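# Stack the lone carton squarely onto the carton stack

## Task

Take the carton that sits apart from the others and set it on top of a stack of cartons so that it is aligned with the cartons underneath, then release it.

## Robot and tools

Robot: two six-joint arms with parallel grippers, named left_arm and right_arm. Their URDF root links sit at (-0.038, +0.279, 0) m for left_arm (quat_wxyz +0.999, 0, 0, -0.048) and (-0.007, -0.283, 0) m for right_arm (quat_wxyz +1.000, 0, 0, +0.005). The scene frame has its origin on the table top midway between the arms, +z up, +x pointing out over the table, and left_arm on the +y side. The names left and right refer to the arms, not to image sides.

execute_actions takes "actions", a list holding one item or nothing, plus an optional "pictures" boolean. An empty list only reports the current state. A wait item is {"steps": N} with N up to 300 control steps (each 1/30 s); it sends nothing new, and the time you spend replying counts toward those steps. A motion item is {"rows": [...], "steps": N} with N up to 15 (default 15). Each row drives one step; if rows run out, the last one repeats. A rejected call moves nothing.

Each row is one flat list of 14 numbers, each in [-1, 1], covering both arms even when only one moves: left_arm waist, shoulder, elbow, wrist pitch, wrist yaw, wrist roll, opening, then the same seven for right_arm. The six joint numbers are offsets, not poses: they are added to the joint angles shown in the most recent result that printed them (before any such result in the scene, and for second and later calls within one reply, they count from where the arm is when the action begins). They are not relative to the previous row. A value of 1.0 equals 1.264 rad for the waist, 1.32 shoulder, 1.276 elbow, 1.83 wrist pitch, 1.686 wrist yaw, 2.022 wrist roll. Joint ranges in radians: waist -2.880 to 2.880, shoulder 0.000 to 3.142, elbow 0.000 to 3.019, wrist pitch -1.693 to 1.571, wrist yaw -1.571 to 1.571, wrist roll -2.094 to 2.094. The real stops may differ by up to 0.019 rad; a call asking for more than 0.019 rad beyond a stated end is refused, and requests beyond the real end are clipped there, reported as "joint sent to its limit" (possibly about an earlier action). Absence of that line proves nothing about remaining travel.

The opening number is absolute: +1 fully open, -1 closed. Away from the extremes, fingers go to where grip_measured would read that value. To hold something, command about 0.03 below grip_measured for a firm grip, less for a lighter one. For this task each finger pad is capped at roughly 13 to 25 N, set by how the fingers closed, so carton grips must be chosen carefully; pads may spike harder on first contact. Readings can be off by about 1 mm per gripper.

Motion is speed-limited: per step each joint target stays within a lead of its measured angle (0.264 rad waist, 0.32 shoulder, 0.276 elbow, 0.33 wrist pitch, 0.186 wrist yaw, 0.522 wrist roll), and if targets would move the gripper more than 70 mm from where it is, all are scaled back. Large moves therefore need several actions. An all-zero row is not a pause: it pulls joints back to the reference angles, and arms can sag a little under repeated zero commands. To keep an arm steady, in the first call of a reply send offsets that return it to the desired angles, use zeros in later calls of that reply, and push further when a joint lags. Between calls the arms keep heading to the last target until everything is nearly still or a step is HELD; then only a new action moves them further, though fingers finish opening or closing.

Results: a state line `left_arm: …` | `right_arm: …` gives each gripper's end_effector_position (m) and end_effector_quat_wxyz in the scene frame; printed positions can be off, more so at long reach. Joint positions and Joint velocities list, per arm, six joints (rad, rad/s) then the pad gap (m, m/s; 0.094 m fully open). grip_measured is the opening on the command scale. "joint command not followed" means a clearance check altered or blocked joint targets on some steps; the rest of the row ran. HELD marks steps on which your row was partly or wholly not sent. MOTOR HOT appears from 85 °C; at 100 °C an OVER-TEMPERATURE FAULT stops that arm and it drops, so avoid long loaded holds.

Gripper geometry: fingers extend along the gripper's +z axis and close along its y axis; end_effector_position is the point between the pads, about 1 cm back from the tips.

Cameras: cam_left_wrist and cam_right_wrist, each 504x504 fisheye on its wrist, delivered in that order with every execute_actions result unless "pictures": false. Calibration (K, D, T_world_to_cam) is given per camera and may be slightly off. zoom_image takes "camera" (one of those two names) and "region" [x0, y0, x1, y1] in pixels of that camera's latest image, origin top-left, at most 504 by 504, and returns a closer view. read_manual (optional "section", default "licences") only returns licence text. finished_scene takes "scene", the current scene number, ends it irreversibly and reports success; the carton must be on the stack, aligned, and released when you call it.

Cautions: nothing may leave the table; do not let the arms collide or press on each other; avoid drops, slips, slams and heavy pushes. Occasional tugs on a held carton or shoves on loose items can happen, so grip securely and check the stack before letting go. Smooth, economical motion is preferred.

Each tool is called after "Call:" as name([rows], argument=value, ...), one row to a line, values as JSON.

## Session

Call:
execute_actions(actions=[])

Scene clock: 0.00 s of 4200.00 s.
left_arm: end_effector_position=(+0.1283, -0.2424, +0.3429) grip_measured=+1.000 end_effector_quat_wxyz=(+0.116, -0.234, +0.957, -0.127) | right_arm: end_effector_position=(+0.6308, -0.7920, +0.2544) grip_measured=+1.000 end_effector_quat_wxyz=(+0.648, +0.730, +0.165, -0.137)
Joint positions: left_arm=[-1.237  1.621  1.808 -1.498 -0.232 -1.782  0.094] | right_arm=[-0.499  2.146  1.832  0.064  1.054  1.358  0.094]
Joint velocities: left_arm=[-0.005 -0.005 -0.007 -0.002 -0.051  0.007  0.   ] | right_arm=[ 0.015 -0.005 -0.007 -0.007 -0.007 -0.051  0.   ]
Motor temperatures (°C, as the motors report them): left_arm=[26 27 28 26 24 26] | right_arm=[27 31 27 27 27 25]
camera_calibration (this result's frames):
cam_left_wrist: T_world_to_cam=[[0.419887, -0.85922, 0.292293, -0.360766], [-0.863271, -0.278713, 0.420811, -0.0964686], [-0.280104, -0.429021, -0.858768, 0.349499], [0, 0, 0, 1]] pos_world=[0.166098, -0.186922, 0.446183]
cam_right_wrist: T_world_to_cam=[[-0.420768, 0.0894146, -0.902751, 0.568358], [0.721431, 0.636303, -0.273232, 0.121857], [0.549992, -0.76624, -0.332243, -0.748709], [0, 0, 0, 1]] pos_world=[0.56302, -0.702048, 0.297628]

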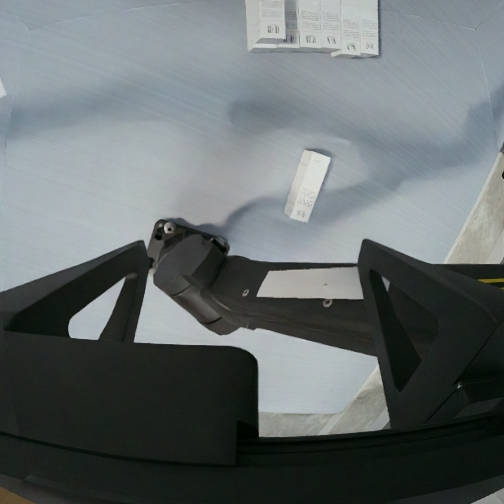

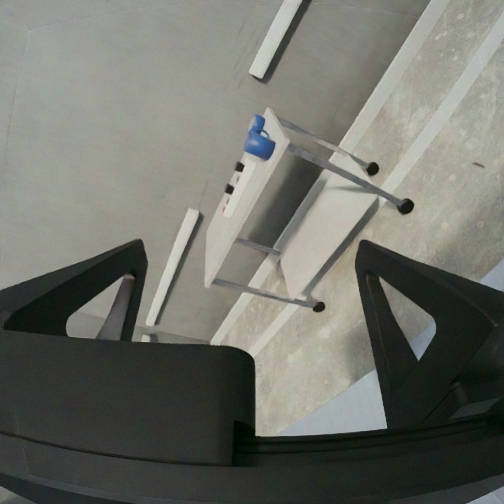

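Call:
execute_actions([
  {"rows": [[0.95,0,0,0,0,0,1, -0.19,-0.921,-0.767,-0.851,-0.625,-1,1]], "steps": 15},
], pictures=false)

Call:
execute_actions([
  {"steps": 60},
], pictures=false)

Scene clock: 36.77 s of 4200.00 s.
left_arm: end_effector_position=(+0.3717, -0.0839, +0.3428) grip_measured=+1.000 end_effector_quat_wxyz=(+0.144, -0.480, +0.861, -0.092) | right_arm: end_effector_position=(+0.4088, -0.7359, +0.1366) grip_measured=+1.000 end_effector_quat_wxyz=(+0.282, +0.683, +0.643, -0.200)
Joint positions: left_arm=[-0.699  1.621  1.808 -1.498 -0.228 -1.782  0.094] | right_arm=[-0.716  1.714  1.265 -0.555  0.446  0.792  0.094]
Joint velocities: left_arm=[ 1.343  0.005  0.012 -0.002 -0.022  0.022  0.   ] | right_arm=[-0.405 -1.275 -1.263 -1.453 -1.209 -1.267  0.   ]
Motor temperatures (°C, as the motors report them): left_arm=[26 28 35 26 24 26] | right_arm=[27 35 34 27 27 25]
Steps of this call (steps 1 to 90: nothing new was sent; then 33.27 s passed at rest; steps 91 to 105: all 15 steps of this action). Readings (joint positions):
91: left_arm=[-1.229 1.621 1.808 -1.498 -0.230 -1.782] | right_arm=[-0.502 2.139 1.821 0.048 1.023 1.336]
92: left_arm=[-1.217 1.621 1.808 -1.498 -0.228 -1.782] | right_arm=[-0.506 2.120 1.792 0.014 0.987 1.304]
94: left_arm=[-1.164 1.621 1.808 -1.498 -0.228 -1.782] | right_arm=[-0.523 2.078 1.725 -0.058 0.918 1.240]
98: left_arm=[-1.012 1.621 1.808 -1.498 -0.228 -1.782] | right_arm=[-0.587 1.974 1.578 -0.217 0.763 1.097]
105: the state above

Scene clock: 38.77 s of 4200.00 s.
left_arm: end_effector_position=(+0.5084, +0.2455, +0.3430) grip_measured=+1.000 end_effector_quat_wxyz=(-0.169, +0.733, -0.658, +0.039) | right_arm: end_effector_position=(+0.1657, -0.4402, +0.2010) grip_measured=+1.000 end_effector_quat_wxyz=(+0.002, +0.043, +0.999, -0.004)
Joint positions: left_arm=[-0.037  1.621  1.808 -1.498 -0.234 -1.782  0.094] | right_arm=[-0.745  0.932  0.858 -1.488  0.003 -0.649  0.094]
Joint velocities: left_arm=[ 0.005  0.005  0.017 -0.002 -0.007 -0.022  0.   ] | right_arm=[ 0.005 -0.015 -0.022  0.007  0.022 -0.022  0.   ]
Motor temperatures (°C, as the motors report them): left_arm=[26 28 35 26 24 26] | right_arm=[27 34 33 27 27 25]
Steps of this call (steps 1 to 60: the robot went on to your last target). Readings (joint positions):
1: left_arm=[-0.653 1.621 1.808 -1.498 -0.228 -1.782] | right_arm=[-0.728 1.671 1.220 -0.604 0.401 0.748]
2: left_arm=[-0.607 1.621 1.808 -1.498 -0.228 -1.782] | right_arm=[-0.737 1.628 1.175 -0.652 0.358 0.706]
4: left_arm=[-0.515 1.621 1.808 -1.498 -0.228 -1.782] | right_arm=[-0.744 1.540 1.088 -0.746 0.274 0.622]
8: left_arm=[-0.331 1.621 1.808 -1.498 -0.228 -1.782] | right_arm=[-0.745 1.358 0.947 -0.958 0.093 0.434]
60: the state above
All arms were judged still, so your last target was given up. Only a new action makes them travel on or press farther. Fingers that are still opening or closing keep moving.

Call:
execute_actions([
  {"rows": [[0,0,0,0,0,0,1, 0,0,0,0,0,-0.132,1]], "steps": 15},
], pictures=false)

Call:
execute_actions([
  {"steps": 10},
])

Scene clock: 48.57 s of 4200.00 s.
left_arm: end_effector_position=(+0.5084, +0.2455, +0.3430) grip_measured=+1.000 end_effector_quat_wxyz=(-0.169, +0.733, -0.658, +0.039) | right_arm: end_effector_position=(+0.1657, -0.4402, +0.2010) grip_measured=+1.000 end_effector_quat_wxyz=(+0.002, -0.079, +0.997, -0.004)
Joint positions: left_arm=[-0.037  1.621  1.808 -1.498 -0.234 -1.782  0.094] | right_arm=[-0.745  0.932  0.858 -1.488  0.003 -0.893  0.094]
Joint velocities: left_arm=[-0.005 -0.005 -0.002 -0.007  0.007  0.007  0.   ] | right_arm=[-0.015 -0.024  0.002 -0.027 -0.037 -0.11   0.   ]
Motor temperatures (°C, as the motors report them): left_arm=[26 28 34 26 24 26] | right_arm=[27 33 32 27 27 25]
Steps of this call (steps 1 to 90: nothing new was sent; then 6.30 s passed at rest; steps 91 to 105: all 15 steps of this action). Readings (joint positions):
91: left_arm=[-0.037 1.621 1.808 -1.498 -0.234 -1.782] | right_arm=[-0.745 0.932 0.858 -1.488 0.003 -0.685]
92: left_arm=[-0.037 1.621 1.808 -1.498 -0.234 -1.782] | right_arm=[-0.745 0.932 0.858 -1.488 0.003 -0.729]
94: left_arm=[-0.037 1.621 1.808 -1.498 -0.234 -1.782] | right_arm=[-0.745 0.932 0.858 -1.488 0.003 -0.792]
98: left_arm=[-0.037 1.621 1.808 -1.498 -0.234 -1.782] | right_arm=[-0.745 0.932 0.858 -1.488 0.003 -0.857]
105: the state above

Scene clock: 48.90 s of 4200.00 s.
left_arm: end_effector_position=(+0.5084, +0.2455, +0.3430) grip_measured=+1.000 end_effector_quat_wxyz=(-0.169, +0.733, -0.658, +0.039) | right_arm: end_effector_position=(+0.1657, -0.4402, +0.2010) grip_measured=+1.000 end_effector_quat_wxyz=(+0.002, -0.083, +0.997, -0.004)
Joint positions: left_arm=[-0.037  1.621  1.808 -1.498 -0.234 -1.782  0.094] | right_arm=[-0.745  0.932  0.858 -1.488  0.003 -0.901  0.094]
Joint velocities: left_arm=[-0.005  0.005  0.017 -0.002 -0.007  0.007  0.   ] | right_arm=[-0.015 -0.015  0.002  0.002  0.022  0.051  0.   ]
Motor temperatures (°C, as the motors report them): left_arm=[26 28 34 26 24 26] | right_arm=[27 33 32 27 27 25]
Steps of this call (steps 1 to 10: the robot went on to your last target). Readings (joint positions):
1: left_arm=[-0.037 1.621 1.808 -1.498 -0.234 -1.782] | right_arm=[-0.745 0.932 0.858 -1.488 0.003 -0.895]
2: left_arm=[-0.037 1.621 1.808 -1.498 -0.234 -1.782] | right_arm=[-0.745 0.932 0.858 -1.488 0.003 -0.896]
4: left_arm=[-0.037 1.621 1.808 -1.498 -0.234 -1.782] | right_arm=[-0.745 0.932 0.858 -1.488 0.003 -0.898]
8: left_arm=[-0.037 1.621 1.808 -1.498 -0.234 -1.782] | right_arm=[-0.745 0.932 0.858 -1.488 0.003 -0.900]
10: the state above
camera_calibration (this result's frames):
cam_left_wrist: T_world_to_cam=[[0.952864, 0.0796776, 0.292748, -0.602779], [-0.0528671, -0.906534, 0.418809, 0.110383], [0.298756, -0.414545, -0.859591, 0.367788], [0, 0, 0, 1]] pos_world=[0.470323, 0.300559, 0.44638]
cam_right_wrist: T_world_to_cam=[[0.167726, -0.985812, -0.00652215, -0.458045], [-0.798276, -0.139695, 0.585868, -0.0435317], [-0.578467, -0.093059, -0.81038, 0.33837], [0, 0, 0, 1]] pos_world=[0.237812, -0.426139, 0.296725]

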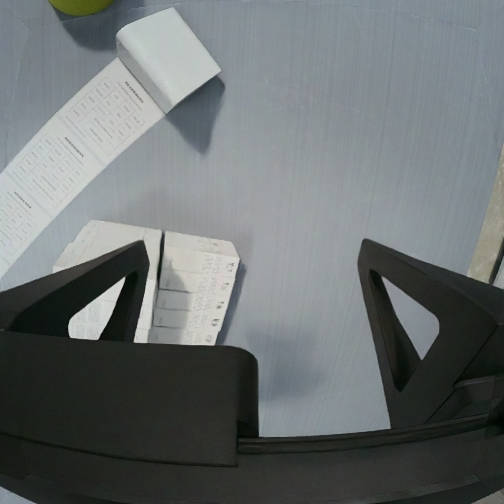

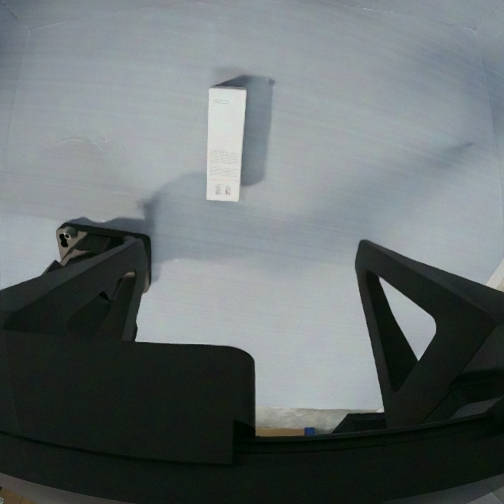

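Call:
execute_actions([
  {"rows": [[0,0,0,0,0,0,1, 0.057,0.041,-0.261,0.208,0,0.076,1]], "steps": 15},
], pictures=false)

Call:
execute_actions([
  {"steps": 15},
])

Scene clock: 65.23 s of 4200.00 s.
left_arm: end_effector_position=(+0.5084, +0.2455, +0.3430) grip_measured=+1.000 end_effector_quat_wxyz=(-0.169, +0.733, -0.658, +0.039) | right_arm: end_effector_position=(+0.1485, -0.4077, +0.0588) grip_measured=+1.000 end_effector_quat_wxyz=(-0.017, -0.049, +0.999, +0.013)
Joint positions: left_arm=[-0.037  1.621  1.808 -1.498 -0.234 -1.782  0.094] | right_arm=[-0.681  0.999  0.504 -1.12   0.003 -0.77   0.094]
Joint velocities: left_arm=[-0.005 -0.005 -0.022 -0.007  0.022 -0.007  0.   ] | right_arm=[ 0.015 -0.005 -0.012  0.071  0.007  0.037  0.   ]
Motor temperatures (°C, as the motors report them): left_arm=[26 29 34 26 24 26] | right_arm=[27 32 32 27 27 25]
Steps of this call (steps 1 to 15: the robot went on to your last target; steps 16 to 90: nothing new was sent; then 12.83 s passed at rest; steps 91 to 105: all 15 steps of this action). Readings (joint positions):
91: left_arm=[-0.037 1.621 1.808 -1.498 -0.234 -1.782] | right_arm=[-0.742 0.932 0.841 -1.456 0.003 -0.891]
92: left_arm=[-0.037 1.621 1.808 -1.498 -0.234 -1.782] | right_arm=[-0.736 0.927 0.804 -1.386 0.003 -0.876]
94: left_arm=[-0.037 1.621 1.808 -1.498 -0.234 -1.782] | right_arm=[-0.718 0.934 0.702 -1.272 0.003 -0.851]
98: left_arm=[-0.037 1.621 1.808 -1.498 -0.234 -1.782] | right_arm=[-0.685 0.986 0.527 -1.146 0.003 -0.801]
105: the state above

Scene clock: 65.73 s of 4200.00 s.
left_arm: end_effector_position=(+0.5084, +0.2455, +0.3430) grip_measured=+1.000 end_effector_quat_wxyz=(-0.169, +0.733, -0.658, +0.039) | right_arm: end_effector_position=(+0.1488, -0.4079, +0.0588) grip_measured=+1.000 end_effector_quat_wxyz=(-0.017, -0.045, +0.999, +0.013)
Joint positions: left_arm=[-0.037  1.621  1.808 -1.498 -0.234 -1.782  0.094] | right_arm=[-0.681  0.999  0.504 -1.118  0.003 -0.762  0.094]
Joint velocities: left_arm=[-0.015 -0.015  0.007 -0.002 -0.051 -0.081  0.   ] | right_arm=[-0.005 -0.005 -0.007 -0.007  0.037 -0.022  0.   ]
Motor temperatures (°C, as the motors report them): left_arm=[26 29 34 26 24 26] | right_arm=[27 32 32 27 27 25]
Steps of this call (steps 1 to 15: the robot went on to your last target). Readings (joint positions):
1: left_arm=[-0.037 1.621 1.808 -1.498 -0.234 -1.782] | right_arm=[-0.681 0.999 0.504 -1.119 0.003 -0.768]
2: left_arm=[-0.037 1.621 1.808 -1.498 -0.234 -1.782] | right_arm=[-0.681 0.999 0.504 -1.119 0.003 -0.767]
4: left_arm=[-0.037 1.621 1.808 -1.498 -0.234 -1.782] | right_arm=[-0.681 0.999 0.504 -1.118 0.003 -0.765]
8: left_arm=[-0.037 1.621 1.808 -1.498 -0.234 -1.782] | right_arm=[-0.681 0.999 0.504 -1.118 0.003 -0.763]
15: the state above
All arms were judged still, so your last target was given up. Only a new action makes them travel on or press farther. Fingers that are still opening or closing keep moving.
camera_calibration (this result's frames):
cam_left_wrist: T_world_to_cam=[[0.952864, 0.0796776, 0.292748, -0.602779], [-0.0528671, -0.906534, 0.418809, 0.110383], [0.298756, -0.414545, -0.859591, 0.367788], [0, 0, 0, 1]] pos_world=[0.470323, 0.300559, 0.44638]
cam_right_wrist: T_world_to_cam=[[0.091896, -0.994877, -0.0421177, -0.414613], [-0.783396, -0.098342, 0.613693, 0.0438724], [-0.614691, -0.0234011, -0.788421, 0.248833], [0, 0, 0, 1]] pos_world=[0.225426, -0.402352, 0.151799]

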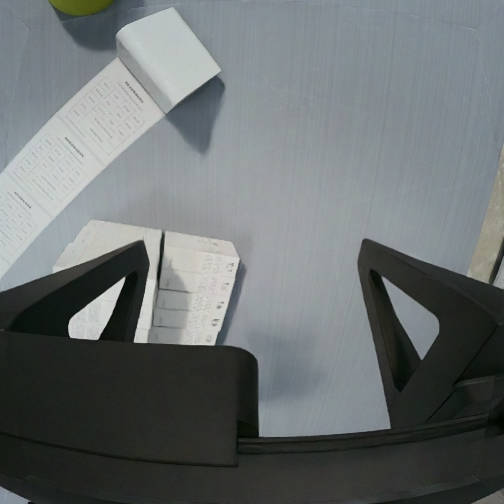

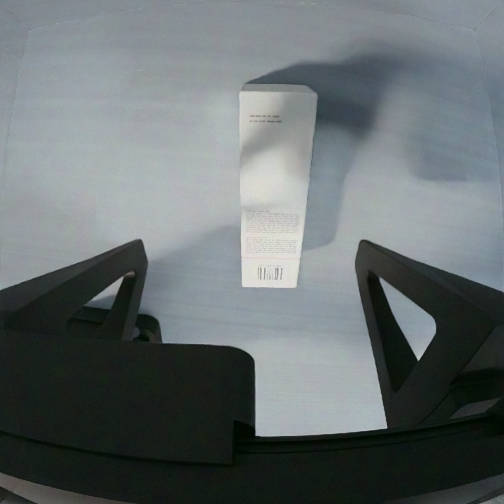

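Call:
execute_actions([
  {"rows": [[0,0,0,0,0,0,1, 0,0.068,-0.055,0.119,0,0,1]], "steps": 15},
], pictures=false)

Call:
execute_actions([
  {"steps": 8},
])

Scene clock: 75.50 s of 4200.00 s.
left_arm: end_effector_position=(+0.5084, +0.2455, +0.3430) grip_measured=+1.000 end_effector_quat_wxyz=(-0.169, +0.733, -0.658, +0.039) | right_arm: end_effector_position=(+0.1566, -0.4141, +0.0177) grip_measured=+1.000 end_effector_quat_wxyz=(-0.003, -0.045, +0.999, +0.000)
Joint positions: left_arm=[-0.037  1.621  1.808 -1.498 -0.234 -1.782  0.094] | right_arm=[-0.681  1.098  0.435 -0.912  0.003 -0.762  0.094]
Joint velocities: left_arm=[ 0.015 -0.015  0.002  0.002  0.081 -0.081  0.   ] | right_arm=[ 0.005 -0.005 -0.017 -0.007  0.007 -0.066  0.   ]
Motor temperatures (°C, as the motors report them): left_arm=[26 29 34 26 24 26] | right_arm=[27 32 32 27 27 25]
Steps of this call (steps 1 to 90: nothing new was sent; then 6.27 s passed at rest; steps 91 to 105: all 15 steps of this action). Readings (joint positions):
91: left_arm=[-0.037 1.621 1.808 -1.498 -0.234 -1.782] | right_arm=[-0.681 1.003 0.495 -1.085 0.003 -0.762]
92: left_arm=[-0.037 1.621 1.808 -1.498 -0.234 -1.782] | right_arm=[-0.681 1.014 0.480 -1.018 0.003 -0.762]
94: left_arm=[-0.037 1.621 1.808 -1.498 -0.234 -1.782] | right_arm=[-0.681 1.056 0.455 -0.943 0.003 -0.762]
98: left_arm=[-0.037 1.621 1.808 -1.498 -0.234 -1.782] | right_arm=[-0.681 1.098 0.435 -0.918 0.003 -0.762]
105: the state above

Scene clock: 75.77 s of 4200.00 s.
left_arm: end_effector_position=(+0.5084, +0.2455, +0.3430) grip_measured=+1.000 end_effector_quat_wxyz=(-0.169, +0.733, -0.658, +0.039) | right_arm: end_effector_position=(+0.1566, -0.4141, +0.0177) grip_measured=+1.000 end_effector_quat_wxyz=(-0.003, -0.045, +0.999, +0.000)
Joint positions: left_arm=[-0.037  1.621  1.808 -1.498 -0.234 -1.782  0.094] | right_arm=[-0.681  1.098  0.435 -0.912  0.003 -0.762  0.094]
Joint velocities: left_arm=[ 0.005 -0.005 -0.007 -0.017  0.007 -0.007  0.   ] | right_arm=[-0.015 -0.005 -0.022  0.012  0.007 -0.022  0.   ]
Motor temperatures (°C, as the motors report them): left_arm=[26 29 34 26 24 26] | right_arm=[27 32 32 27 27 25]
Steps of this call (steps 1 to 8: the robot went on to your last target). Readings (joint positions):
1: left_arm=[-0.037 1.621 1.808 -1.498 -0.234 -1.782] | right_arm=[-0.681 1.098 0.435 -0.912 0.003 -0.762]
2: left_arm=[-0.037 1.621 1.808 -1.498 -0.234 -1.782] | right_arm=[-0.681 1.098 0.435 -0.912 0.003 -0.762]
4: left_arm=[-0.037 1.621 1.808 -1.498 -0.234 -1.782] | right_arm=[-0.681 1.098 0.435 -0.912 0.003 -0.762]
8: the state above
camera_calibration (this result's frames):
cam_left_wrist: T_world_to_cam=[[0.952864, 0.0796776, 0.292748, -0.602779], [-0.0528671, -0.906534, 0.418809, 0.110383], [0.298756, -0.414545, -0.859591, 0.367788], [0, 0, 0, 1]] pos_world=[0.470323, 0.300559, 0.44638]
cam_right_wrist: T_world_to_cam=[[0.0923752, -0.995596, -0.0159928, -0.424043], [-0.801258, -0.0838601, 0.592413, 0.0837518], [-0.591145, -0.04191, -0.805475, 0.21001], [0, 0, 0, 1]] pos_world=[0.230424, -0.406351, 0.11276]

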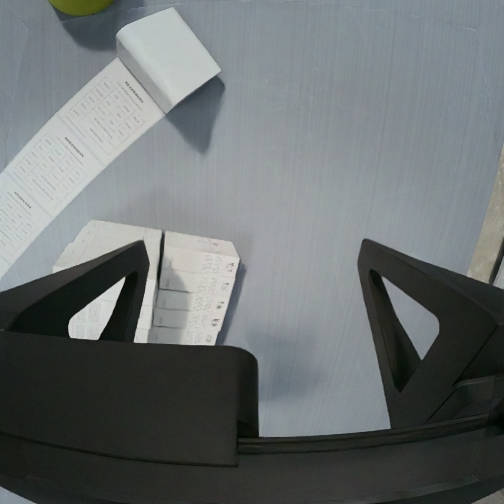

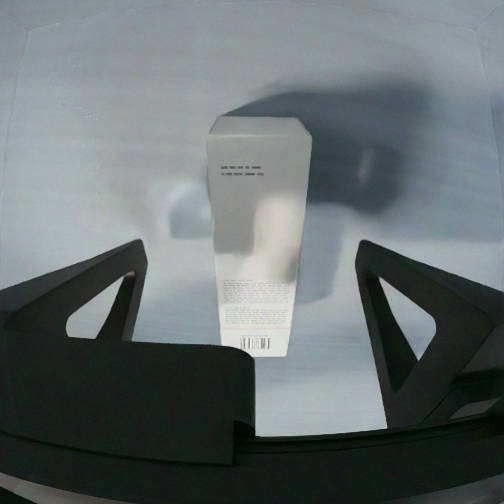

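Call:
execute_actions([
  {"rows": [[0,0,0,0,0,0,1, 0,0,0,0,0,0,-0.5]], "steps": 15},
], pictures=false)

Call:
execute_actions([
  {"rows": [[0,0,0,0,0,0,1, 0,-0.06,0.05,0,0,0,-0.5],[0,0,0,0,0,0,1, 0,-0.126,0.1,0,0,0,-0.5],[0,0,0,0,0,0,1, 0,-0.126,0.15,-0.04,0,0,-0.5],[0,0,0,0,0,0,1, 0,-0.126,0.2,-0.08,0,0,-0.5],[0,0,0,0,0,0,1, 0,-0.126,0.25,-0.12,0,0,-0.5],[0,0,0,0,0,0,1, 0,-0.126,0.3,-0.16,0,0,-0.5],[0,0,0,0,0,0,1, 0,-0.126,0.34,-0.2,0,0,-0.5],[0,0,0,0,0,0,1, 0,-0.126,0.34,-0.24,0,0,-0.5],[0,0,0,0,0,0,1, 0,-0.126,0.34,-0.28,0,0,-0.5],[0,0,0,0,0,0,1, 0,-0.126,0.34,-0.32,0,0,-0.5]], "steps": 15},
], pictures=false)

Call:
execute_actions([
  {"steps": 10},
], pictures=false)

Scene clock: 92.87 s of 4200.00 s.
left_arm: end_effector_position=(+0.5084, +0.2455, +0.3430) grip_measured=+1.000 end_effector_quat_wxyz=(-0.169, +0.733, -0.658, +0.039) | right_arm: end_effector_position=(+0.1566, -0.4141, +0.0177) grip_measured=-0.330 end_effector_quat_wxyz=(-0.003, -0.045, +0.999, +0.000)
Joint positions: left_arm=[-0.037  1.621  1.808 -1.498 -0.234 -1.782  0.094] | right_arm=[-0.681  1.098  0.435 -0.912  0.003 -0.762  0.031]
Joint velocities: left_arm=[-0.015  0.005  0.002 -0.012 -0.125  0.022  0.   ] | right_arm=[-0.005 -0.015 -0.007 -0.012 -0.066  0.022  0.   ]
Motor temperatures (°C, as the motors report them): left_arm=[26 29 34 26 24 26] | right_arm=[27 31 31 27 26 25]
Steps of this call (steps 1 to 15: the robot went on to your last target; steps 16 to 90: nothing new was sent; then 13.60 s passed at rest; steps 91 to 105: all 15 steps of this action). Readings (joint positions):
91: left_arm=[-0.037 1.621 1.808 -1.498 -0.234 -1.782] | right_arm=[-0.681 1.098 0.435 -0.912 0.003 -0.762]
92: left_arm=[-0.037 1.621 1.808 -1.498 -0.234 -1.782] | right_arm=[-0.681 1.098 0.435 -0.912 0.003 -0.762]
94: left_arm=[-0.037 1.621 1.808 -1.498 -0.234 -1.782] | right_arm=[-0.681 1.098 0.435 -0.912 0.003 -0.762]
98: left_arm=[-0.037 1.621 1.808 -1.498 -0.234 -1.782] | right_arm=[-0.681 1.098 0.435 -0.912 0.003 -0.762]
105: the state above

Scene clock: 93.37 s of 4200.00 s.
left_arm: end_effector_position=(+0.5084, +0.2455, +0.3430) grip_measured=+1.000 end_effector_quat_wxyz=(-0.169, +0.733, -0.658, +0.039) | right_arm: end_effector_position=(+0.1695, -0.4243, +0.1784) grip_measured=-0.330 end_effector_quat_wxyz=(-0.012, -0.045, +0.999, +0.008)
Joint positions: left_arm=[-0.037  1.621  1.808 -1.498 -0.234 -1.782  0.094] | right_arm=[-0.681  0.945  0.805 -1.46   0.003 -0.762  0.031]
Joint velocities: left_arm=[-0.005 -0.005 -0.002  0.012 -0.095 -0.022  0.   ] | right_arm=[-0.005 -0.181  0.569 -0.427 -0.037  0.022  0.001]
Motor temperatures (°C, as the motors report them): left_arm=[26 29 34 26 24 26] | right_arm=[27 31 31 27 26 25]
Steps of this call (steps 1 to 15: all 15 steps of this action). Readings (joint positions):
1: left_arm=[-0.037 1.621 1.808 -1.498 -0.234 -1.782] | right_arm=[-0.681 1.093 0.435 -0.912 0.003 -0.762]
2: left_arm=[-0.037 1.621 1.808 -1.498 -0.234 -1.782] | right_arm=[-0.681 1.079 0.435 -0.912 0.003 -0.762]
4: left_arm=[-0.037 1.621 1.808 -1.498 -0.234 -1.782] | right_arm=[-0.681 1.034 0.452 -0.941 0.003 -0.762]
8: left_arm=[-0.037 1.621 1.808 -1.498 -0.234 -1.782] | right_arm=[-0.681 0.977 0.563 -1.109 0.003 -0.762]
15: the state above

Scene clock: 93.70 s of 4200.00 s.
left_arm: end_effector_position=(+0.5084, +0.2455, +0.3430) grip_measured=+1.000 end_effector_quat_wxyz=(-0.169, +0.733, -0.658, +0.039) | right_arm: end_effector_position=(+0.1686, -0.4236, +0.1902) grip_measured=-0.330 end_effector_quat_wxyz=(-0.008, -0.045, +0.999, +0.005)
Joint positions: left_arm=[-0.037  1.621  1.808 -1.498 -0.234 -1.782  0.094] | right_arm=[-0.681  0.93   0.828 -1.489  0.003 -0.762  0.031]
Joint velocities: left_arm=[ 0.005 -0.005  0.007 -0.002 -0.022 -0.022  0.   ] | right_arm=[-0.005  0.005  0.002 -0.002 -0.007 -0.051 -0.   ]
Motor temperatures (°C, as the motors report them): left_arm=[26 29 34 26 24 26] | right_arm=[27 31 31 27 26 25]
Steps of this call (steps 1 to 10: the robot went on to your last target). Readings (joint positions):
1: left_arm=[-0.037 1.621 1.808 -1.498 -0.234 -1.782] | right_arm=[-0.681 0.939 0.820 -1.471 0.003 -0.762]
2: left_arm=[-0.037 1.621 1.808 -1.498 -0.234 -1.782] | right_arm=[-0.681 0.934 0.827 -1.476 0.003 -0.762]
4: left_arm=[-0.037 1.621 1.808 -1.498 -0.234 -1.782] | right_arm=[-0.681 0.930 0.828 -1.484 0.003 -0.762]
8: left_arm=[-0.037 1.621 1.808 -1.498 -0.234 -1.782] | right_arm=[-0.681 0.930 0.828 -1.489 0.003 -0.762]
10: the state above

Call:
execute_actions([
  {"rows": [[0,0,0,0,0,0,1, 0.49,0.341,0.317,0.06,0,0.136,-0.5]], "steps": 15},
], pictures=false)

Call:
execute_actions([
  {"steps": 25},
])

Scene clock: 104.83 s of 4200.00 s.
left_arm: end_effector_position=(+0.5084, +0.2455, +0.3430) grip_measured=+1.000 end_effector_quat_wxyz=(-0.169, +0.733, -0.658, +0.039) | right_arm: end_effector_position=(+0.3621, -0.3197, +0.1683) grip_measured=-0.330 end_effector_quat_wxyz=(-0.042, -0.224, +0.974, +0.012)
Joint positions: left_arm=[-0.037  1.621  1.808 -1.498 -0.234 -1.782  0.094] | right_arm=[-0.106  1.399  1.129 -1.387  0.004 -0.548  0.031]
Joint velocities: left_arm=[-0.015 -0.015  0.012 -0.002 -0.022 -0.022  0.   ] | right_arm=[ 1.118  0.19   0.388  0.09  -0.081  0.3    0.   ]
Motor temperatures (°C, as the motors report them): left_arm=[26 29 34 26 24 26] | right_arm=[27 31 33 27 26 25]
Steps of this call (steps 1 to 30: the robot went on to your last target; steps 31 to 90: nothing new was sent; then 7.63 s passed at rest; steps 91 to 105: all 15 steps of this action). Readings (joint positions):
91: left_arm=[-0.037 1.621 1.808 -1.498 -0.234 -1.782] | right_arm=[-0.673 0.939 0.833 -1.487 0.006 -0.744]
92: left_arm=[-0.037 1.621 1.808 -1.498 -0.234 -1.782] | right_arm=[-0.647 0.963 0.849 -1.483 0.007 -0.722]
94: left_arm=[-0.037 1.621 1.808 -1.498 -0.234 -1.782] | right_arm=[-0.574 1.045 0.897 -1.464 0.007 -0.685]
98: left_arm=[-0.037 1.621 1.808 -1.498 -0.234 -1.782] | right_arm=[-0.415 1.236 1.008 -1.426 0.007 -0.628]
105: the state above

Scene clock: 105.67 s of 4200.00 s.
left_arm: end_effector_position=(+0.5084, +0.2455, +0.3430) grip_measured=+1.000 end_effector_quat_wxyz=(-0.169, +0.733, -0.658, +0.039) | right_arm: end_effector_position=(+0.3793, -0.3001, +0.1845) grip_measured=-0.330 end_effector_quat_wxyz=(-0.019, -0.227, +0.974, +0.005)
Joint positions: left_arm=[-0.037  1.621  1.808 -1.498 -0.234 -1.782  0.094] | right_arm=[-0.053  1.398  1.174 -1.384  0.001 -0.501  0.031]
Joint velocities: left_arm=[ 0.005 -0.005  0.007 -0.007 -0.007 -0.022  0.   ] | right_arm=[ 0.005  0.005 -0.002  0.012 -0.007 -0.037 -0.   ]
Motor temperatures (°C, as the motors report them): left_arm=[26 29 34 26 24 26] | right_arm=[27 31 33 27 26 25]
Steps of this call (steps 1 to 25: the robot went on to your last target). Readings (joint positions):
1: left_arm=[-0.037 1.621 1.808 -1.498 -0.234 -1.782] | right_arm=[-0.073 1.404 1.141 -1.386 0.002 -0.539]
2: left_arm=[-0.037 1.621 1.808 -1.498 -0.234 -1.782] | right_arm=[-0.050 1.404 1.151 -1.384 0.001 -0.532]
4: left_arm=[-0.037 1.621 1.808 -1.498 -0.234 -1.782] | right_arm=[-0.033 1.401 1.167 -1.384 0.000 -0.522]
8: left_arm=[-0.037 1.621 1.808 -1.498 -0.234 -1.782] | right_arm=[-0.045 1.398 1.174 -1.384 0.001 -0.509]
25: the state above
camera_calibration (this result's frames):
cam_left_wrist: T_world_to_cam=[[0.952864, 0.0796776, 0.292748, -0.602779], [-0.0528671, -0.906534, 0.418809, 0.110383], [0.298756, -0.414545, -0.859591, 0.367788], [0, 0, 0, 1]] pos_world=[0.470323, 0.300559, 0.44638]
cam_right_wrist: T_world_to_cam=[[0.443643, -0.895608, -0.032667, -0.42865], [-0.697333, -0.367864, 0.615145, 0.0440827], [-0.562945, -0.250125, -0.787737, 0.404407], [0, 0, 0, 1]] pos_world=[0.448567, -0.266534, 0.277446]

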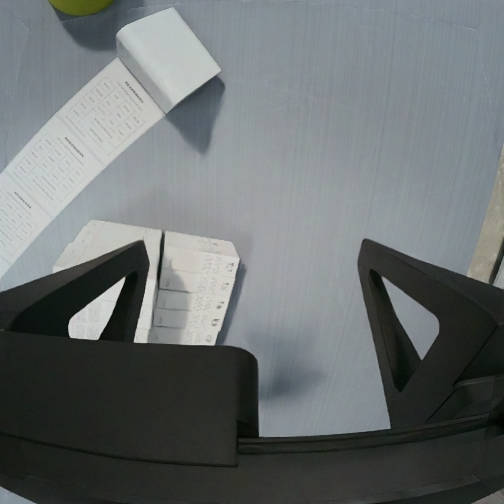

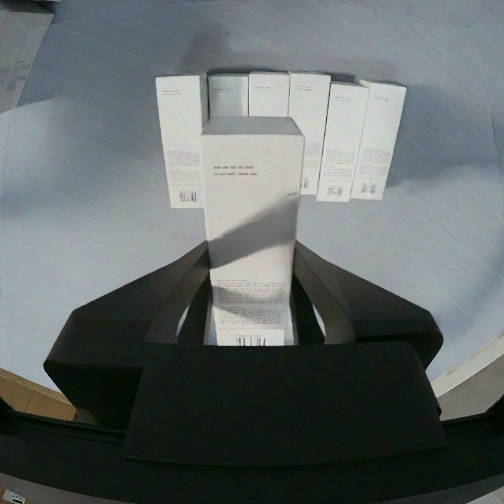

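Call:
zoom_image(camera="cam_right_wrist", region=[150, 50, 420, 230])

Region (150, 50, 420, 230) of cam_right_wrist's 504x504 image, scaled by 1.867, with more detail than that image has.

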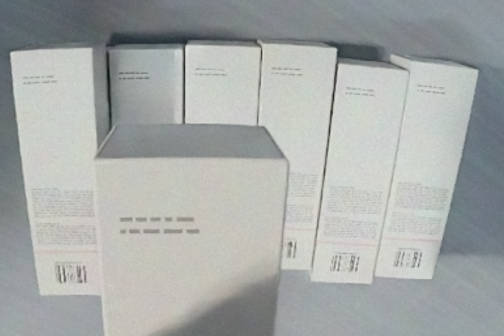

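Call:
execute_actions([
  {"rows": [[0,0,0,0,0,0,1, -0.06,0.095,-0.118,0.189,0,-0.043,-0.5]], "steps": 15},
], pictures=false)

Call:
execute_actions([
  {"steps": 12},
])

Call:
zoom_image(camera="cam_right_wrist", region=[130, 70, 390, 270])

Scene clock: 132.77 s of 4200.00 s.
left_arm: end_effector_position=(+0.5084, +0.2455, +0.3430) grip_measured=+1.000 end_effector_quat_wxyz=(-0.169, +0.733, -0.658, +0.039) | right_arm: end_effector_position=(+0.3952, -0.3312, +0.0666) grip_measured=-0.330 end_effector_quat_wxyz=(-0.011, -0.224, +0.975, +0.004)
Joint positions: left_arm=[-0.037  1.621  1.808 -1.498 -0.234 -1.782  0.094] | right_arm=[-0.128  1.556  1.011 -1.05   0.001 -0.57   0.031]
Joint velocities: left_arm=[-0.005 -0.005 -0.022  0.002  0.081 -0.051  0.   ] | right_arm=[-0.034 -0.073  0.012 -0.007 -0.066 -0.037 -0.001]
Motor temperatures (°C, as the motors report them): left_arm=[26 29 34 26 24 26] | right_arm=[27 31 36 27 26 25]
Steps of this call (steps 1 to 15: the robot went on to your last target; steps 16 to 90: nothing new was sent; then 23.60 s passed at rest; steps 91 to 105: all 15 steps of this action). Readings (joint positions):
91: left_arm=[-0.037 1.621 1.808 -1.498 -0.234 -1.782] | right_arm=[-0.055 1.400 1.161 -1.353 0.001 -0.507]
92: left_arm=[-0.037 1.621 1.808 -1.498 -0.234 -1.782] | right_arm=[-0.059 1.401 1.140 -1.284 0.000 -0.515]
94: left_arm=[-0.037 1.621 1.808 -1.498 -0.234 -1.782] | right_arm=[-0.078 1.429 1.094 -1.168 0.000 -0.531]
98: left_arm=[-0.037 1.621 1.808 -1.498 -0.234 -1.782] | right_arm=[-0.119 1.527 1.030 -1.062 0.001 -0.556]
105: the state above

Scene clock: 133.17 s of 4200.00 s.
left_arm: end_effector_position=(+0.5084, +0.2455, +0.3430) grip_measured=+1.000 end_effector_quat_wxyz=(-0.169, +0.733, -0.658, +0.039) | right_arm: end_effector_position=(+0.3959, -0.3313, +0.0693) grip_measured=-0.330 end_effector_quat_wxyz=(-0.008, -0.226, +0.974, +0.002)
Joint positions: left_arm=[-0.037  1.621  1.808 -1.498 -0.234 -1.782  0.094] | right_arm=[-0.128  1.549  1.011 -1.049  0.001 -0.574  0.031]
Joint velocities: left_arm=[-0.005 -0.015  0.012 -0.002  0.007 -0.051  0.   ] | right_arm=[-0.005 -0.015 -0.002 -0.002  0.007 -0.037  0.001]
Motor temperatures (°C, as the motors report them): left_arm=[26 29 34 26 24 26] | right_arm=[27 31 36 27 26 25]
Steps of this call (steps 1 to 12: the robot went on to your last target). Readings (joint positions):
1: left_arm=[-0.037 1.621 1.808 -1.498 -0.234 -1.782] | right_arm=[-0.128 1.553 1.011 -1.050 0.001 -0.570]
2: left_arm=[-0.037 1.621 1.808 -1.498 -0.234 -1.782] | right_arm=[-0.128 1.551 1.011 -1.049 0.001 -0.571]
4: left_arm=[-0.037 1.621 1.808 -1.498 -0.234 -1.782] | right_arm=[-0.128 1.549 1.011 -1.049 0.001 -0.572]
8: left_arm=[-0.037 1.621 1.808 -1.498 -0.234 -1.782] | right_arm=[-0.128 1.549 1.011 -1.049 0.001 -0.573]
12: the state above
camera_calibration (this result's frames):
cam_left_wrist: T_world_to_cam=[[0.952864, 0.0796776, 0.292748, -0.602779], [-0.0528671, -0.906534, 0.418809, 0.110383], [0.298756, -0.414545, -0.859591, 0.367788], [0, 0, 0, 1]] pos_world=[0.470323, 0.300559, 0.44638]
cam_right_wrist: T_world_to_cam=[[0.44185, -0.89679, -0.0231567, -0.467957], [-0.712007, -0.366277, 0.599072, 0.122497], [-0.545723, -0.248212, -0.80036, 0.309795], [0, 0, 0, 1]] pos_world=[0.463048, -0.297897, 0.163726]

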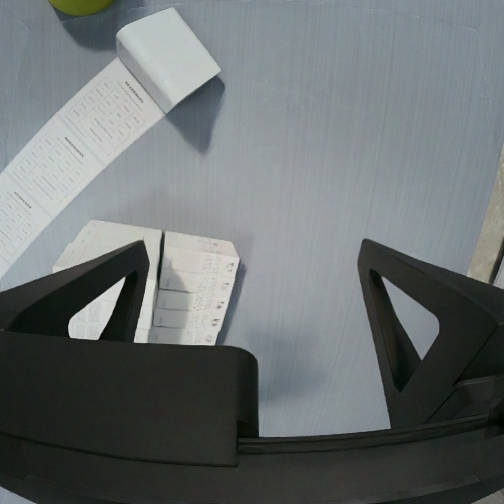

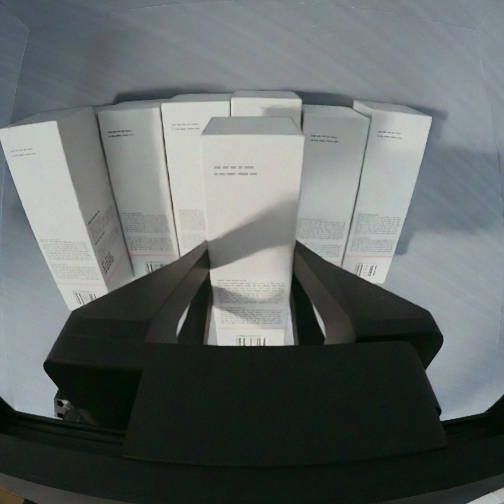

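Region (130, 70, 390, 270) of cam_right_wrist's 504x504 image, scaled by 1.938, with more detail than that image has; it fills the top 388 rows of this view, and the rest is white.

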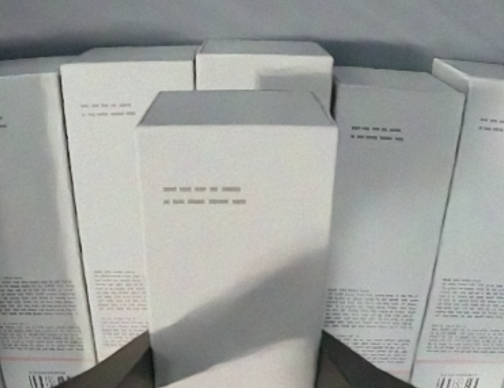

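Call:
execute_actions([
  {"rows": [[0,0,0,0,0,0,1, -0.014,0.033,-0.014,0.033,0,0,-0.5]], "steps": 15},
])

Call:
zoom_image(camera="cam_right_wrist", region=[130, 70, 390, 270])

Scene clock: 149.47 s of 4200.00 s.
left_arm: end_effector_position=(+0.5084, +0.2455, +0.3430) grip_measured=+1.000 end_effector_quat_wxyz=(-0.169, +0.733, -0.658, +0.039) | right_arm: end_effector_position=(+0.3992, -0.3336, +0.0481) grip_measured=-0.330 end_effector_quat_wxyz=(-0.010, -0.224, +0.975, +0.003)
Joint positions: left_arm=[-0.037  1.621  1.808 -1.498 -0.234 -1.782  0.094] | right_arm=[-0.132  1.593  0.999 -0.998  0.001 -0.574  0.031]
Joint velocities: left_arm=[-0.015 -0.005  0.007 -0.002  0.007 -0.007  0.   ] | right_arm=[-0.005 -0.005 -0.012  0.032  0.007  0.037  0.001]
Motor temperatures (°C, as the motors report them): left_arm=[26 29 35 26 24 26] | right_arm=[27 32 33 27 26 25]
Steps of this call (steps 1 to 15: the robot went on to your last target; steps 16 to 90: nothing new was sent; then 12.80 s passed at rest; steps 91 to 105: all 15 steps of this action). Readings (joint positions):
91: left_arm=[-0.037 1.621 1.808 -1.498 -0.234 -1.782] | right_arm=[-0.128 1.550 1.010 -1.042 0.001 -0.574]
92: left_arm=[-0.037 1.621 1.808 -1.498 -0.234 -1.782] | right_arm=[-0.128 1.554 1.008 -1.027 0.001 -0.574]
94: left_arm=[-0.037 1.621 1.808 -1.498 -0.234 -1.782] | right_arm=[-0.130 1.568 1.006 -1.008 0.001 -0.574]
98: left_arm=[-0.037 1.621 1.808 -1.498 -0.234 -1.782] | right_arm=[-0.132 1.592 0.999 -1.000 0.001 -0.574]
105: the state above
camera_calibration (this result's frames):
cam_left_wrist: T_world_to_cam=[[0.952864, 0.0796776, 0.292748, -0.602779], [-0.0528671, -0.906534, 0.418809, 0.110383], [0.298756, -0.414545, -0.859591, 0.367788], [0, 0, 0, 1]] pos_world=[0.470323, 0.300559, 0.44638]
cam_right_wrist: T_world_to_cam=[[0.437943, -0.898619, -0.0262791, -0.470901], [-0.710125, -0.36371, 0.602857, 0.136675], [-0.551297, -0.245355, -0.797416, 0.297179], [0, 0, 0, 1]] pos_world=[0.467118, -0.300536, 0.142205]

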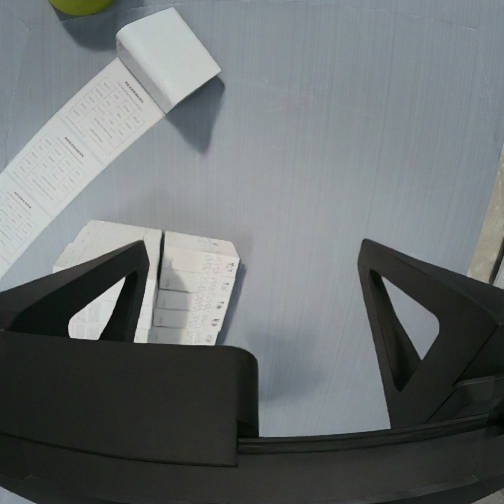

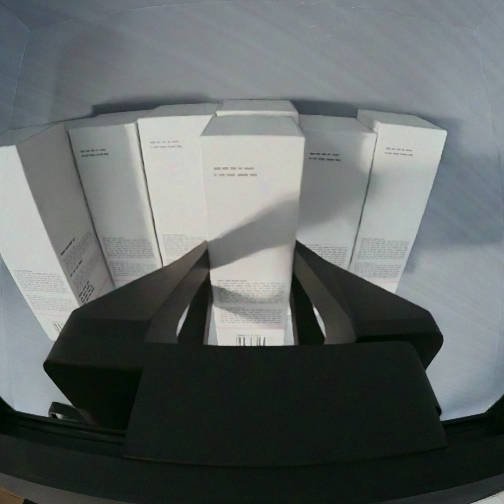

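Region (130, 70, 390, 270) of cam_right_wrist's 504x504 image, scaled by 1.938, with more detail than that image has; it fills the top 388 rows of this view, and the rest is white.

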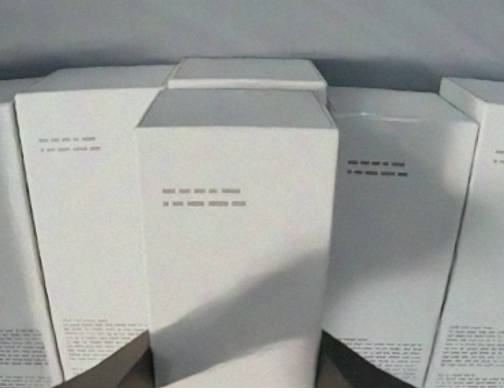

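Call:
execute_actions([
  {"rows": [[0,0,0,0,0,0,1, 0,0,0,0.0126,0,0,-0.5]], "steps": 15},
])

Call:
zoom_image(camera="cam_right_wrist", region=[130, 70, 390, 270])

Scene clock: 157.03 s of 4200.00 s.
left_arm: end_effector_position=(+0.5084, +0.2455, +0.3430) grip_measured=+1.000 end_effector_quat_wxyz=(-0.169, +0.733, -0.658, +0.039) | right_arm: end_effector_position=(+0.4013, -0.3338, +0.0481) grip_measured=-0.330 end_effector_quat_wxyz=(-0.006, -0.224, +0.975, +0.002)
Joint positions: left_arm=[-0.037  1.621  1.808 -1.498 -0.234 -1.782  0.094] | right_arm=[-0.132  1.593  0.999 -0.99   0.001 -0.574  0.031]
Joint velocities: left_arm=[-0.015  0.005  0.002  0.007  0.022 -0.081  0.   ] | right_arm=[ 0.005 -0.024 -0.002 -0.012 -0.007 -0.007  0.   ]
Motor temperatures (°C, as the motors report them): left_arm=[26 29 35 26 24 26] | right_arm=[27 32 32 27 26 25]
Steps of this call (steps 1 to 15: the robot went on to your last target; steps 16 to 90: nothing new was sent; then 4.07 s passed at rest; steps 91 to 105: all 15 steps of this action). Readings (joint positions):
91: left_arm=[-0.037 1.621 1.808 -1.498 -0.234 -1.782] | right_arm=[-0.132 1.593 0.999 -0.997 0.001 -0.574]
92: left_arm=[-0.037 1.621 1.808 -1.498 -0.234 -1.782] | right_arm=[-0.132 1.593 0.999 -0.995 0.001 -0.574]
94: left_arm=[-0.037 1.621 1.808 -1.498 -0.234 -1.782] | right_arm=[-0.132 1.593 0.999 -0.991 0.001 -0.574]
98: left_arm=[-0.037 1.621 1.808 -1.498 -0.234 -1.782] | right_arm=[-0.132 1.593 0.999 -0.990 0.001 -0.574]
105: the state above
camera_calibration (this result's frames):
cam_left_wrist: T_world_to_cam=[[0.952864, 0.0796776, 0.292748, -0.602779], [-0.0528671, -0.906534, 0.418809, 0.110383], [0.298756, -0.414545, -0.859591, 0.367788], [0, 0, 0, 1]] pos_world=[0.470323, 0.300559, 0.44638]
cam_right_wrist: T_world_to_cam=[[0.438143, -0.898643, -0.0217069, -0.472334], [-0.715124, -0.363094, 0.597295, 0.140539], [-0.544637, -0.246177, -0.801728, 0.295477], [0, 0, 0, 1]] pos_world=[0.46838, -0.300691, 0.142696]

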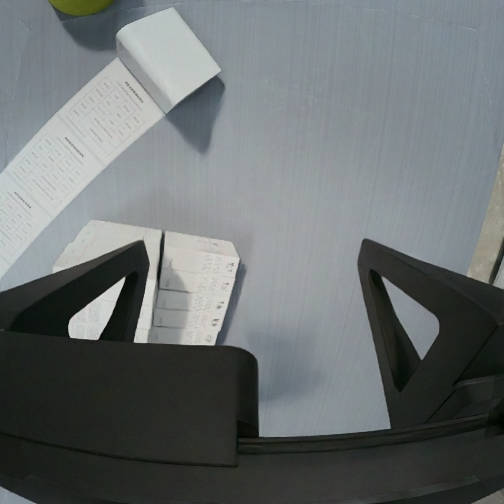

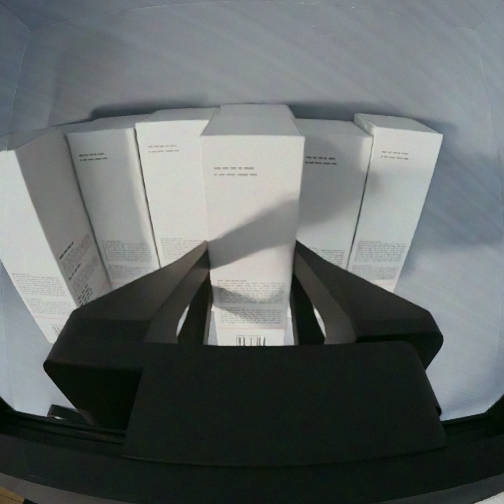

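Region (130, 70, 390, 270) of cam_right_wrist's 504x504 image, scaled by 1.938, with more detail than that image has; it fills the top 388 rows of this view, and the rest is white.

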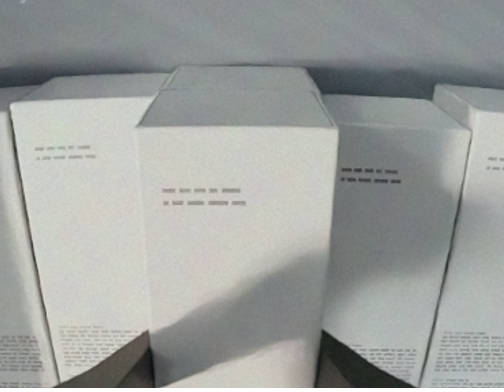

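Aligned well. Release fully and lift straight up with the shoulder.

Call:
execute_actions([
  {"rows": [[0,0,0,0,0,0,1, 0,0,0,0,0,0,1]], "steps": 15},
], pictures=false)

Call:
execute_actions([
  {"rows": [[0,0,0,0,0,0,1, 0,-0.14,0,0,0,0,1]], "steps": 15},
], pictures=false)

Call:
execute_actions([
  {"steps": 10},
])

Scene clock: 163.17 s of 4200.00 s.
left_arm: end_effector_position=(+0.5084, +0.2455, +0.3430) grip_measured=+1.000 end_effector_quat_wxyz=(-0.169, +0.733, -0.658, +0.039) | right_arm: end_effector_position=(+0.4013, -0.3338, +0.0481) grip_measured=+1.000 end_effector_quat_wxyz=(-0.006, -0.224, +0.975, +0.002)
Joint positions: left_arm=[-0.037  1.621  1.808 -1.498 -0.234 -1.782  0.094] | right_arm=[-0.132  1.593  0.999 -0.99   0.001 -0.574  0.094]
Joint velocities: left_arm=[-0.005 -0.005  0.007  0.002 -0.007  0.051  0.   ] | right_arm=[ 0.005 -0.005  0.002 -0.007  0.037 -0.022  0.   ]
Motor temperatures (°C, as the motors report them): left_arm=[26 29 35 26 24 26] | right_arm=[27 32 32 27 26 25]
Steps of this call (steps 1 to 15: the robot went on to your last target; steps 16 to 90: nothing new was sent; then 2.63 s passed at rest; steps 91 to 105: all 15 steps of this action). Readings (joint positions):
91: left_arm=[-0.037 1.621 1.808 -1.498 -0.234 -1.782] | right_arm=[-0.132 1.593 0.999 -0.990 0.001 -0.574]
92: left_arm=[-0.037 1.621 1.808 -1.498 -0.234 -1.782] | right_arm=[-0.132 1.593 0.999 -0.990 0.001 -0.574]
94: left_arm=[-0.037 1.621 1.808 -1.498 -0.234 -1.782] | right_arm=[-0.132 1.593 0.999 -0.990 0.001 -0.574]
98: left_arm=[-0.037 1.621 1.808 -1.498 -0.234 -1.782] | right_arm=[-0.132 1.593 0.999 -0.990 0.001 -0.574]
105: the state above

Scene clock: 163.67 s of 4200.00 s.
left_arm: end_effector_position=(+0.5084, +0.2455, +0.3430) grip_measured=+1.000 end_effector_quat_wxyz=(-0.169, +0.733, -0.658, +0.039) | right_arm: end_effector_position=(+0.4058, -0.3344, +0.1219) grip_measured=+1.000 end_effector_quat_wxyz=(+0.082, -0.223, +0.971, -0.030)
Joint positions: left_arm=[-0.037  1.621  1.808 -1.498 -0.234 -1.782  0.094] | right_arm=[-0.132  1.395  0.988 -0.99   0.001 -0.574  0.094]
Joint velocities: left_arm=[-0.015 -0.005  0.012  0.007 -0.037 -0.007  0.   ] | right_arm=[-0.005  0.103  0.002 -0.002  0.037 -0.007  0.   ]
Motor temperatures (°C, as the motors report them): left_arm=[26 29 35 26 24 26] | right_arm=[27 32 32 27 26 25]
Steps of this call (steps 1 to 15: all 15 steps of this action). Readings (joint positions):
1: left_arm=[-0.037 1.621 1.808 -1.498 -0.234 -1.782] | right_arm=[-0.132 1.584 0.999 -0.990 0.001 -0.574]
2: left_arm=[-0.037 1.621 1.808 -1.498 -0.234 -1.782] | right_arm=[-0.132 1.566 0.993 -0.990 0.001 -0.574]
4: left_arm=[-0.037 1.621 1.808 -1.498 -0.234 -1.782] | right_arm=[-0.132 1.506 0.988 -0.990 0.001 -0.574]
8: left_arm=[-0.037 1.621 1.808 -1.498 -0.234 -1.782] | right_arm=[-0.132 1.396 0.988 -0.990 0.001 -0.574]
15: the state above

Scene clock: 164.00 s of 4200.00 s.
left_arm: end_effector_position=(+0.5084, +0.2455, +0.3430) grip_measured=+1.000 end_effector_quat_wxyz=(-0.169, +0.733, -0.658, +0.039) | right_arm: end_effector_position=(+0.4057, -0.3343, +0.1189) grip_measured=+1.000 end_effector_quat_wxyz=(+0.078, -0.223, +0.971, -0.029)
Joint positions: left_arm=[-0.037  1.621  1.808 -1.498 -0.234 -1.782  0.094] | right_arm=[-0.132  1.403  0.988 -0.99   0.001 -0.574  0.094]
Joint velocities: left_arm=[ 0.005 -0.005  0.002  0.007  0.007 -0.037  0.   ] | right_arm=[-0.005 -0.005 -0.017  0.002  0.007  0.007  0.   ]
Motor temperatures (°C, as the motors report them): left_arm=[26 29 35 26 24 26] | right_arm=[27 32 32 27 26 25]
Steps of this call (steps 1 to 10: the robot went on to your last target). Readings (joint positions):
1: left_arm=[-0.037 1.621 1.808 -1.498 -0.234 -1.782] | right_arm=[-0.132 1.399 0.988 -0.990 0.001 -0.574]
2: left_arm=[-0.037 1.621 1.808 -1.498 -0.234 -1.782] | right_arm=[-0.132 1.401 0.988 -0.990 0.001 -0.574]
4: left_arm=[-0.037 1.621 1.808 -1.498 -0.234 -1.782] | right_arm=[-0.132 1.403 0.988 -0.990 0.001 -0.574]
8: left_arm=[-0.037 1.621 1.808 -1.498 -0.234 -1.782] | right_arm=[-0.132 1.403 0.988 -0.990 0.001 -0.574]
10: the state above
camera_calibration (this result's frames):
cam_left_wrist: T_world_to_cam=[[0.952864, 0.0796776, 0.292748, -0.602779], [-0.0528671, -0.906534, 0.418809, 0.110383], [0.298756, -0.414545, -0.859591, 0.367788], [0, 0, 0, 1]] pos_world=[0.470323, 0.300559, 0.44638]
cam_right_wrist: T_world_to_cam=[[0.433287, -0.898044, 0.0760203, -0.482672], [-0.810434, -0.351333, 0.468788, 0.15906], [-0.394284, -0.264729, -0.880033, 0.296665], [0, 0, 0, 1]] pos_world=[0.455013, -0.299042, 0.223202]

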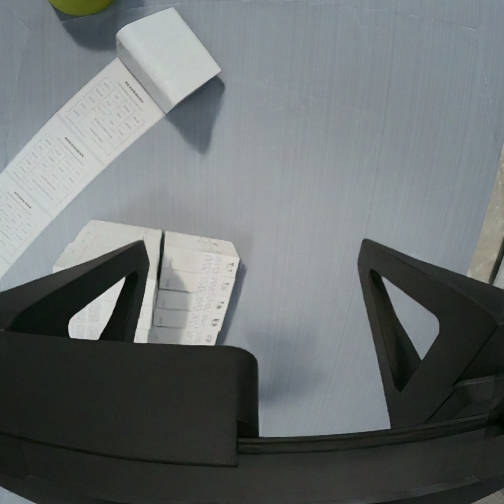

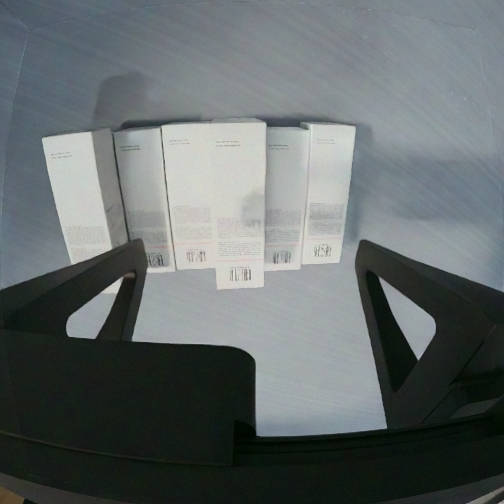

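Call:
finished_scene(scene=2)

The scene is finished: the task was done.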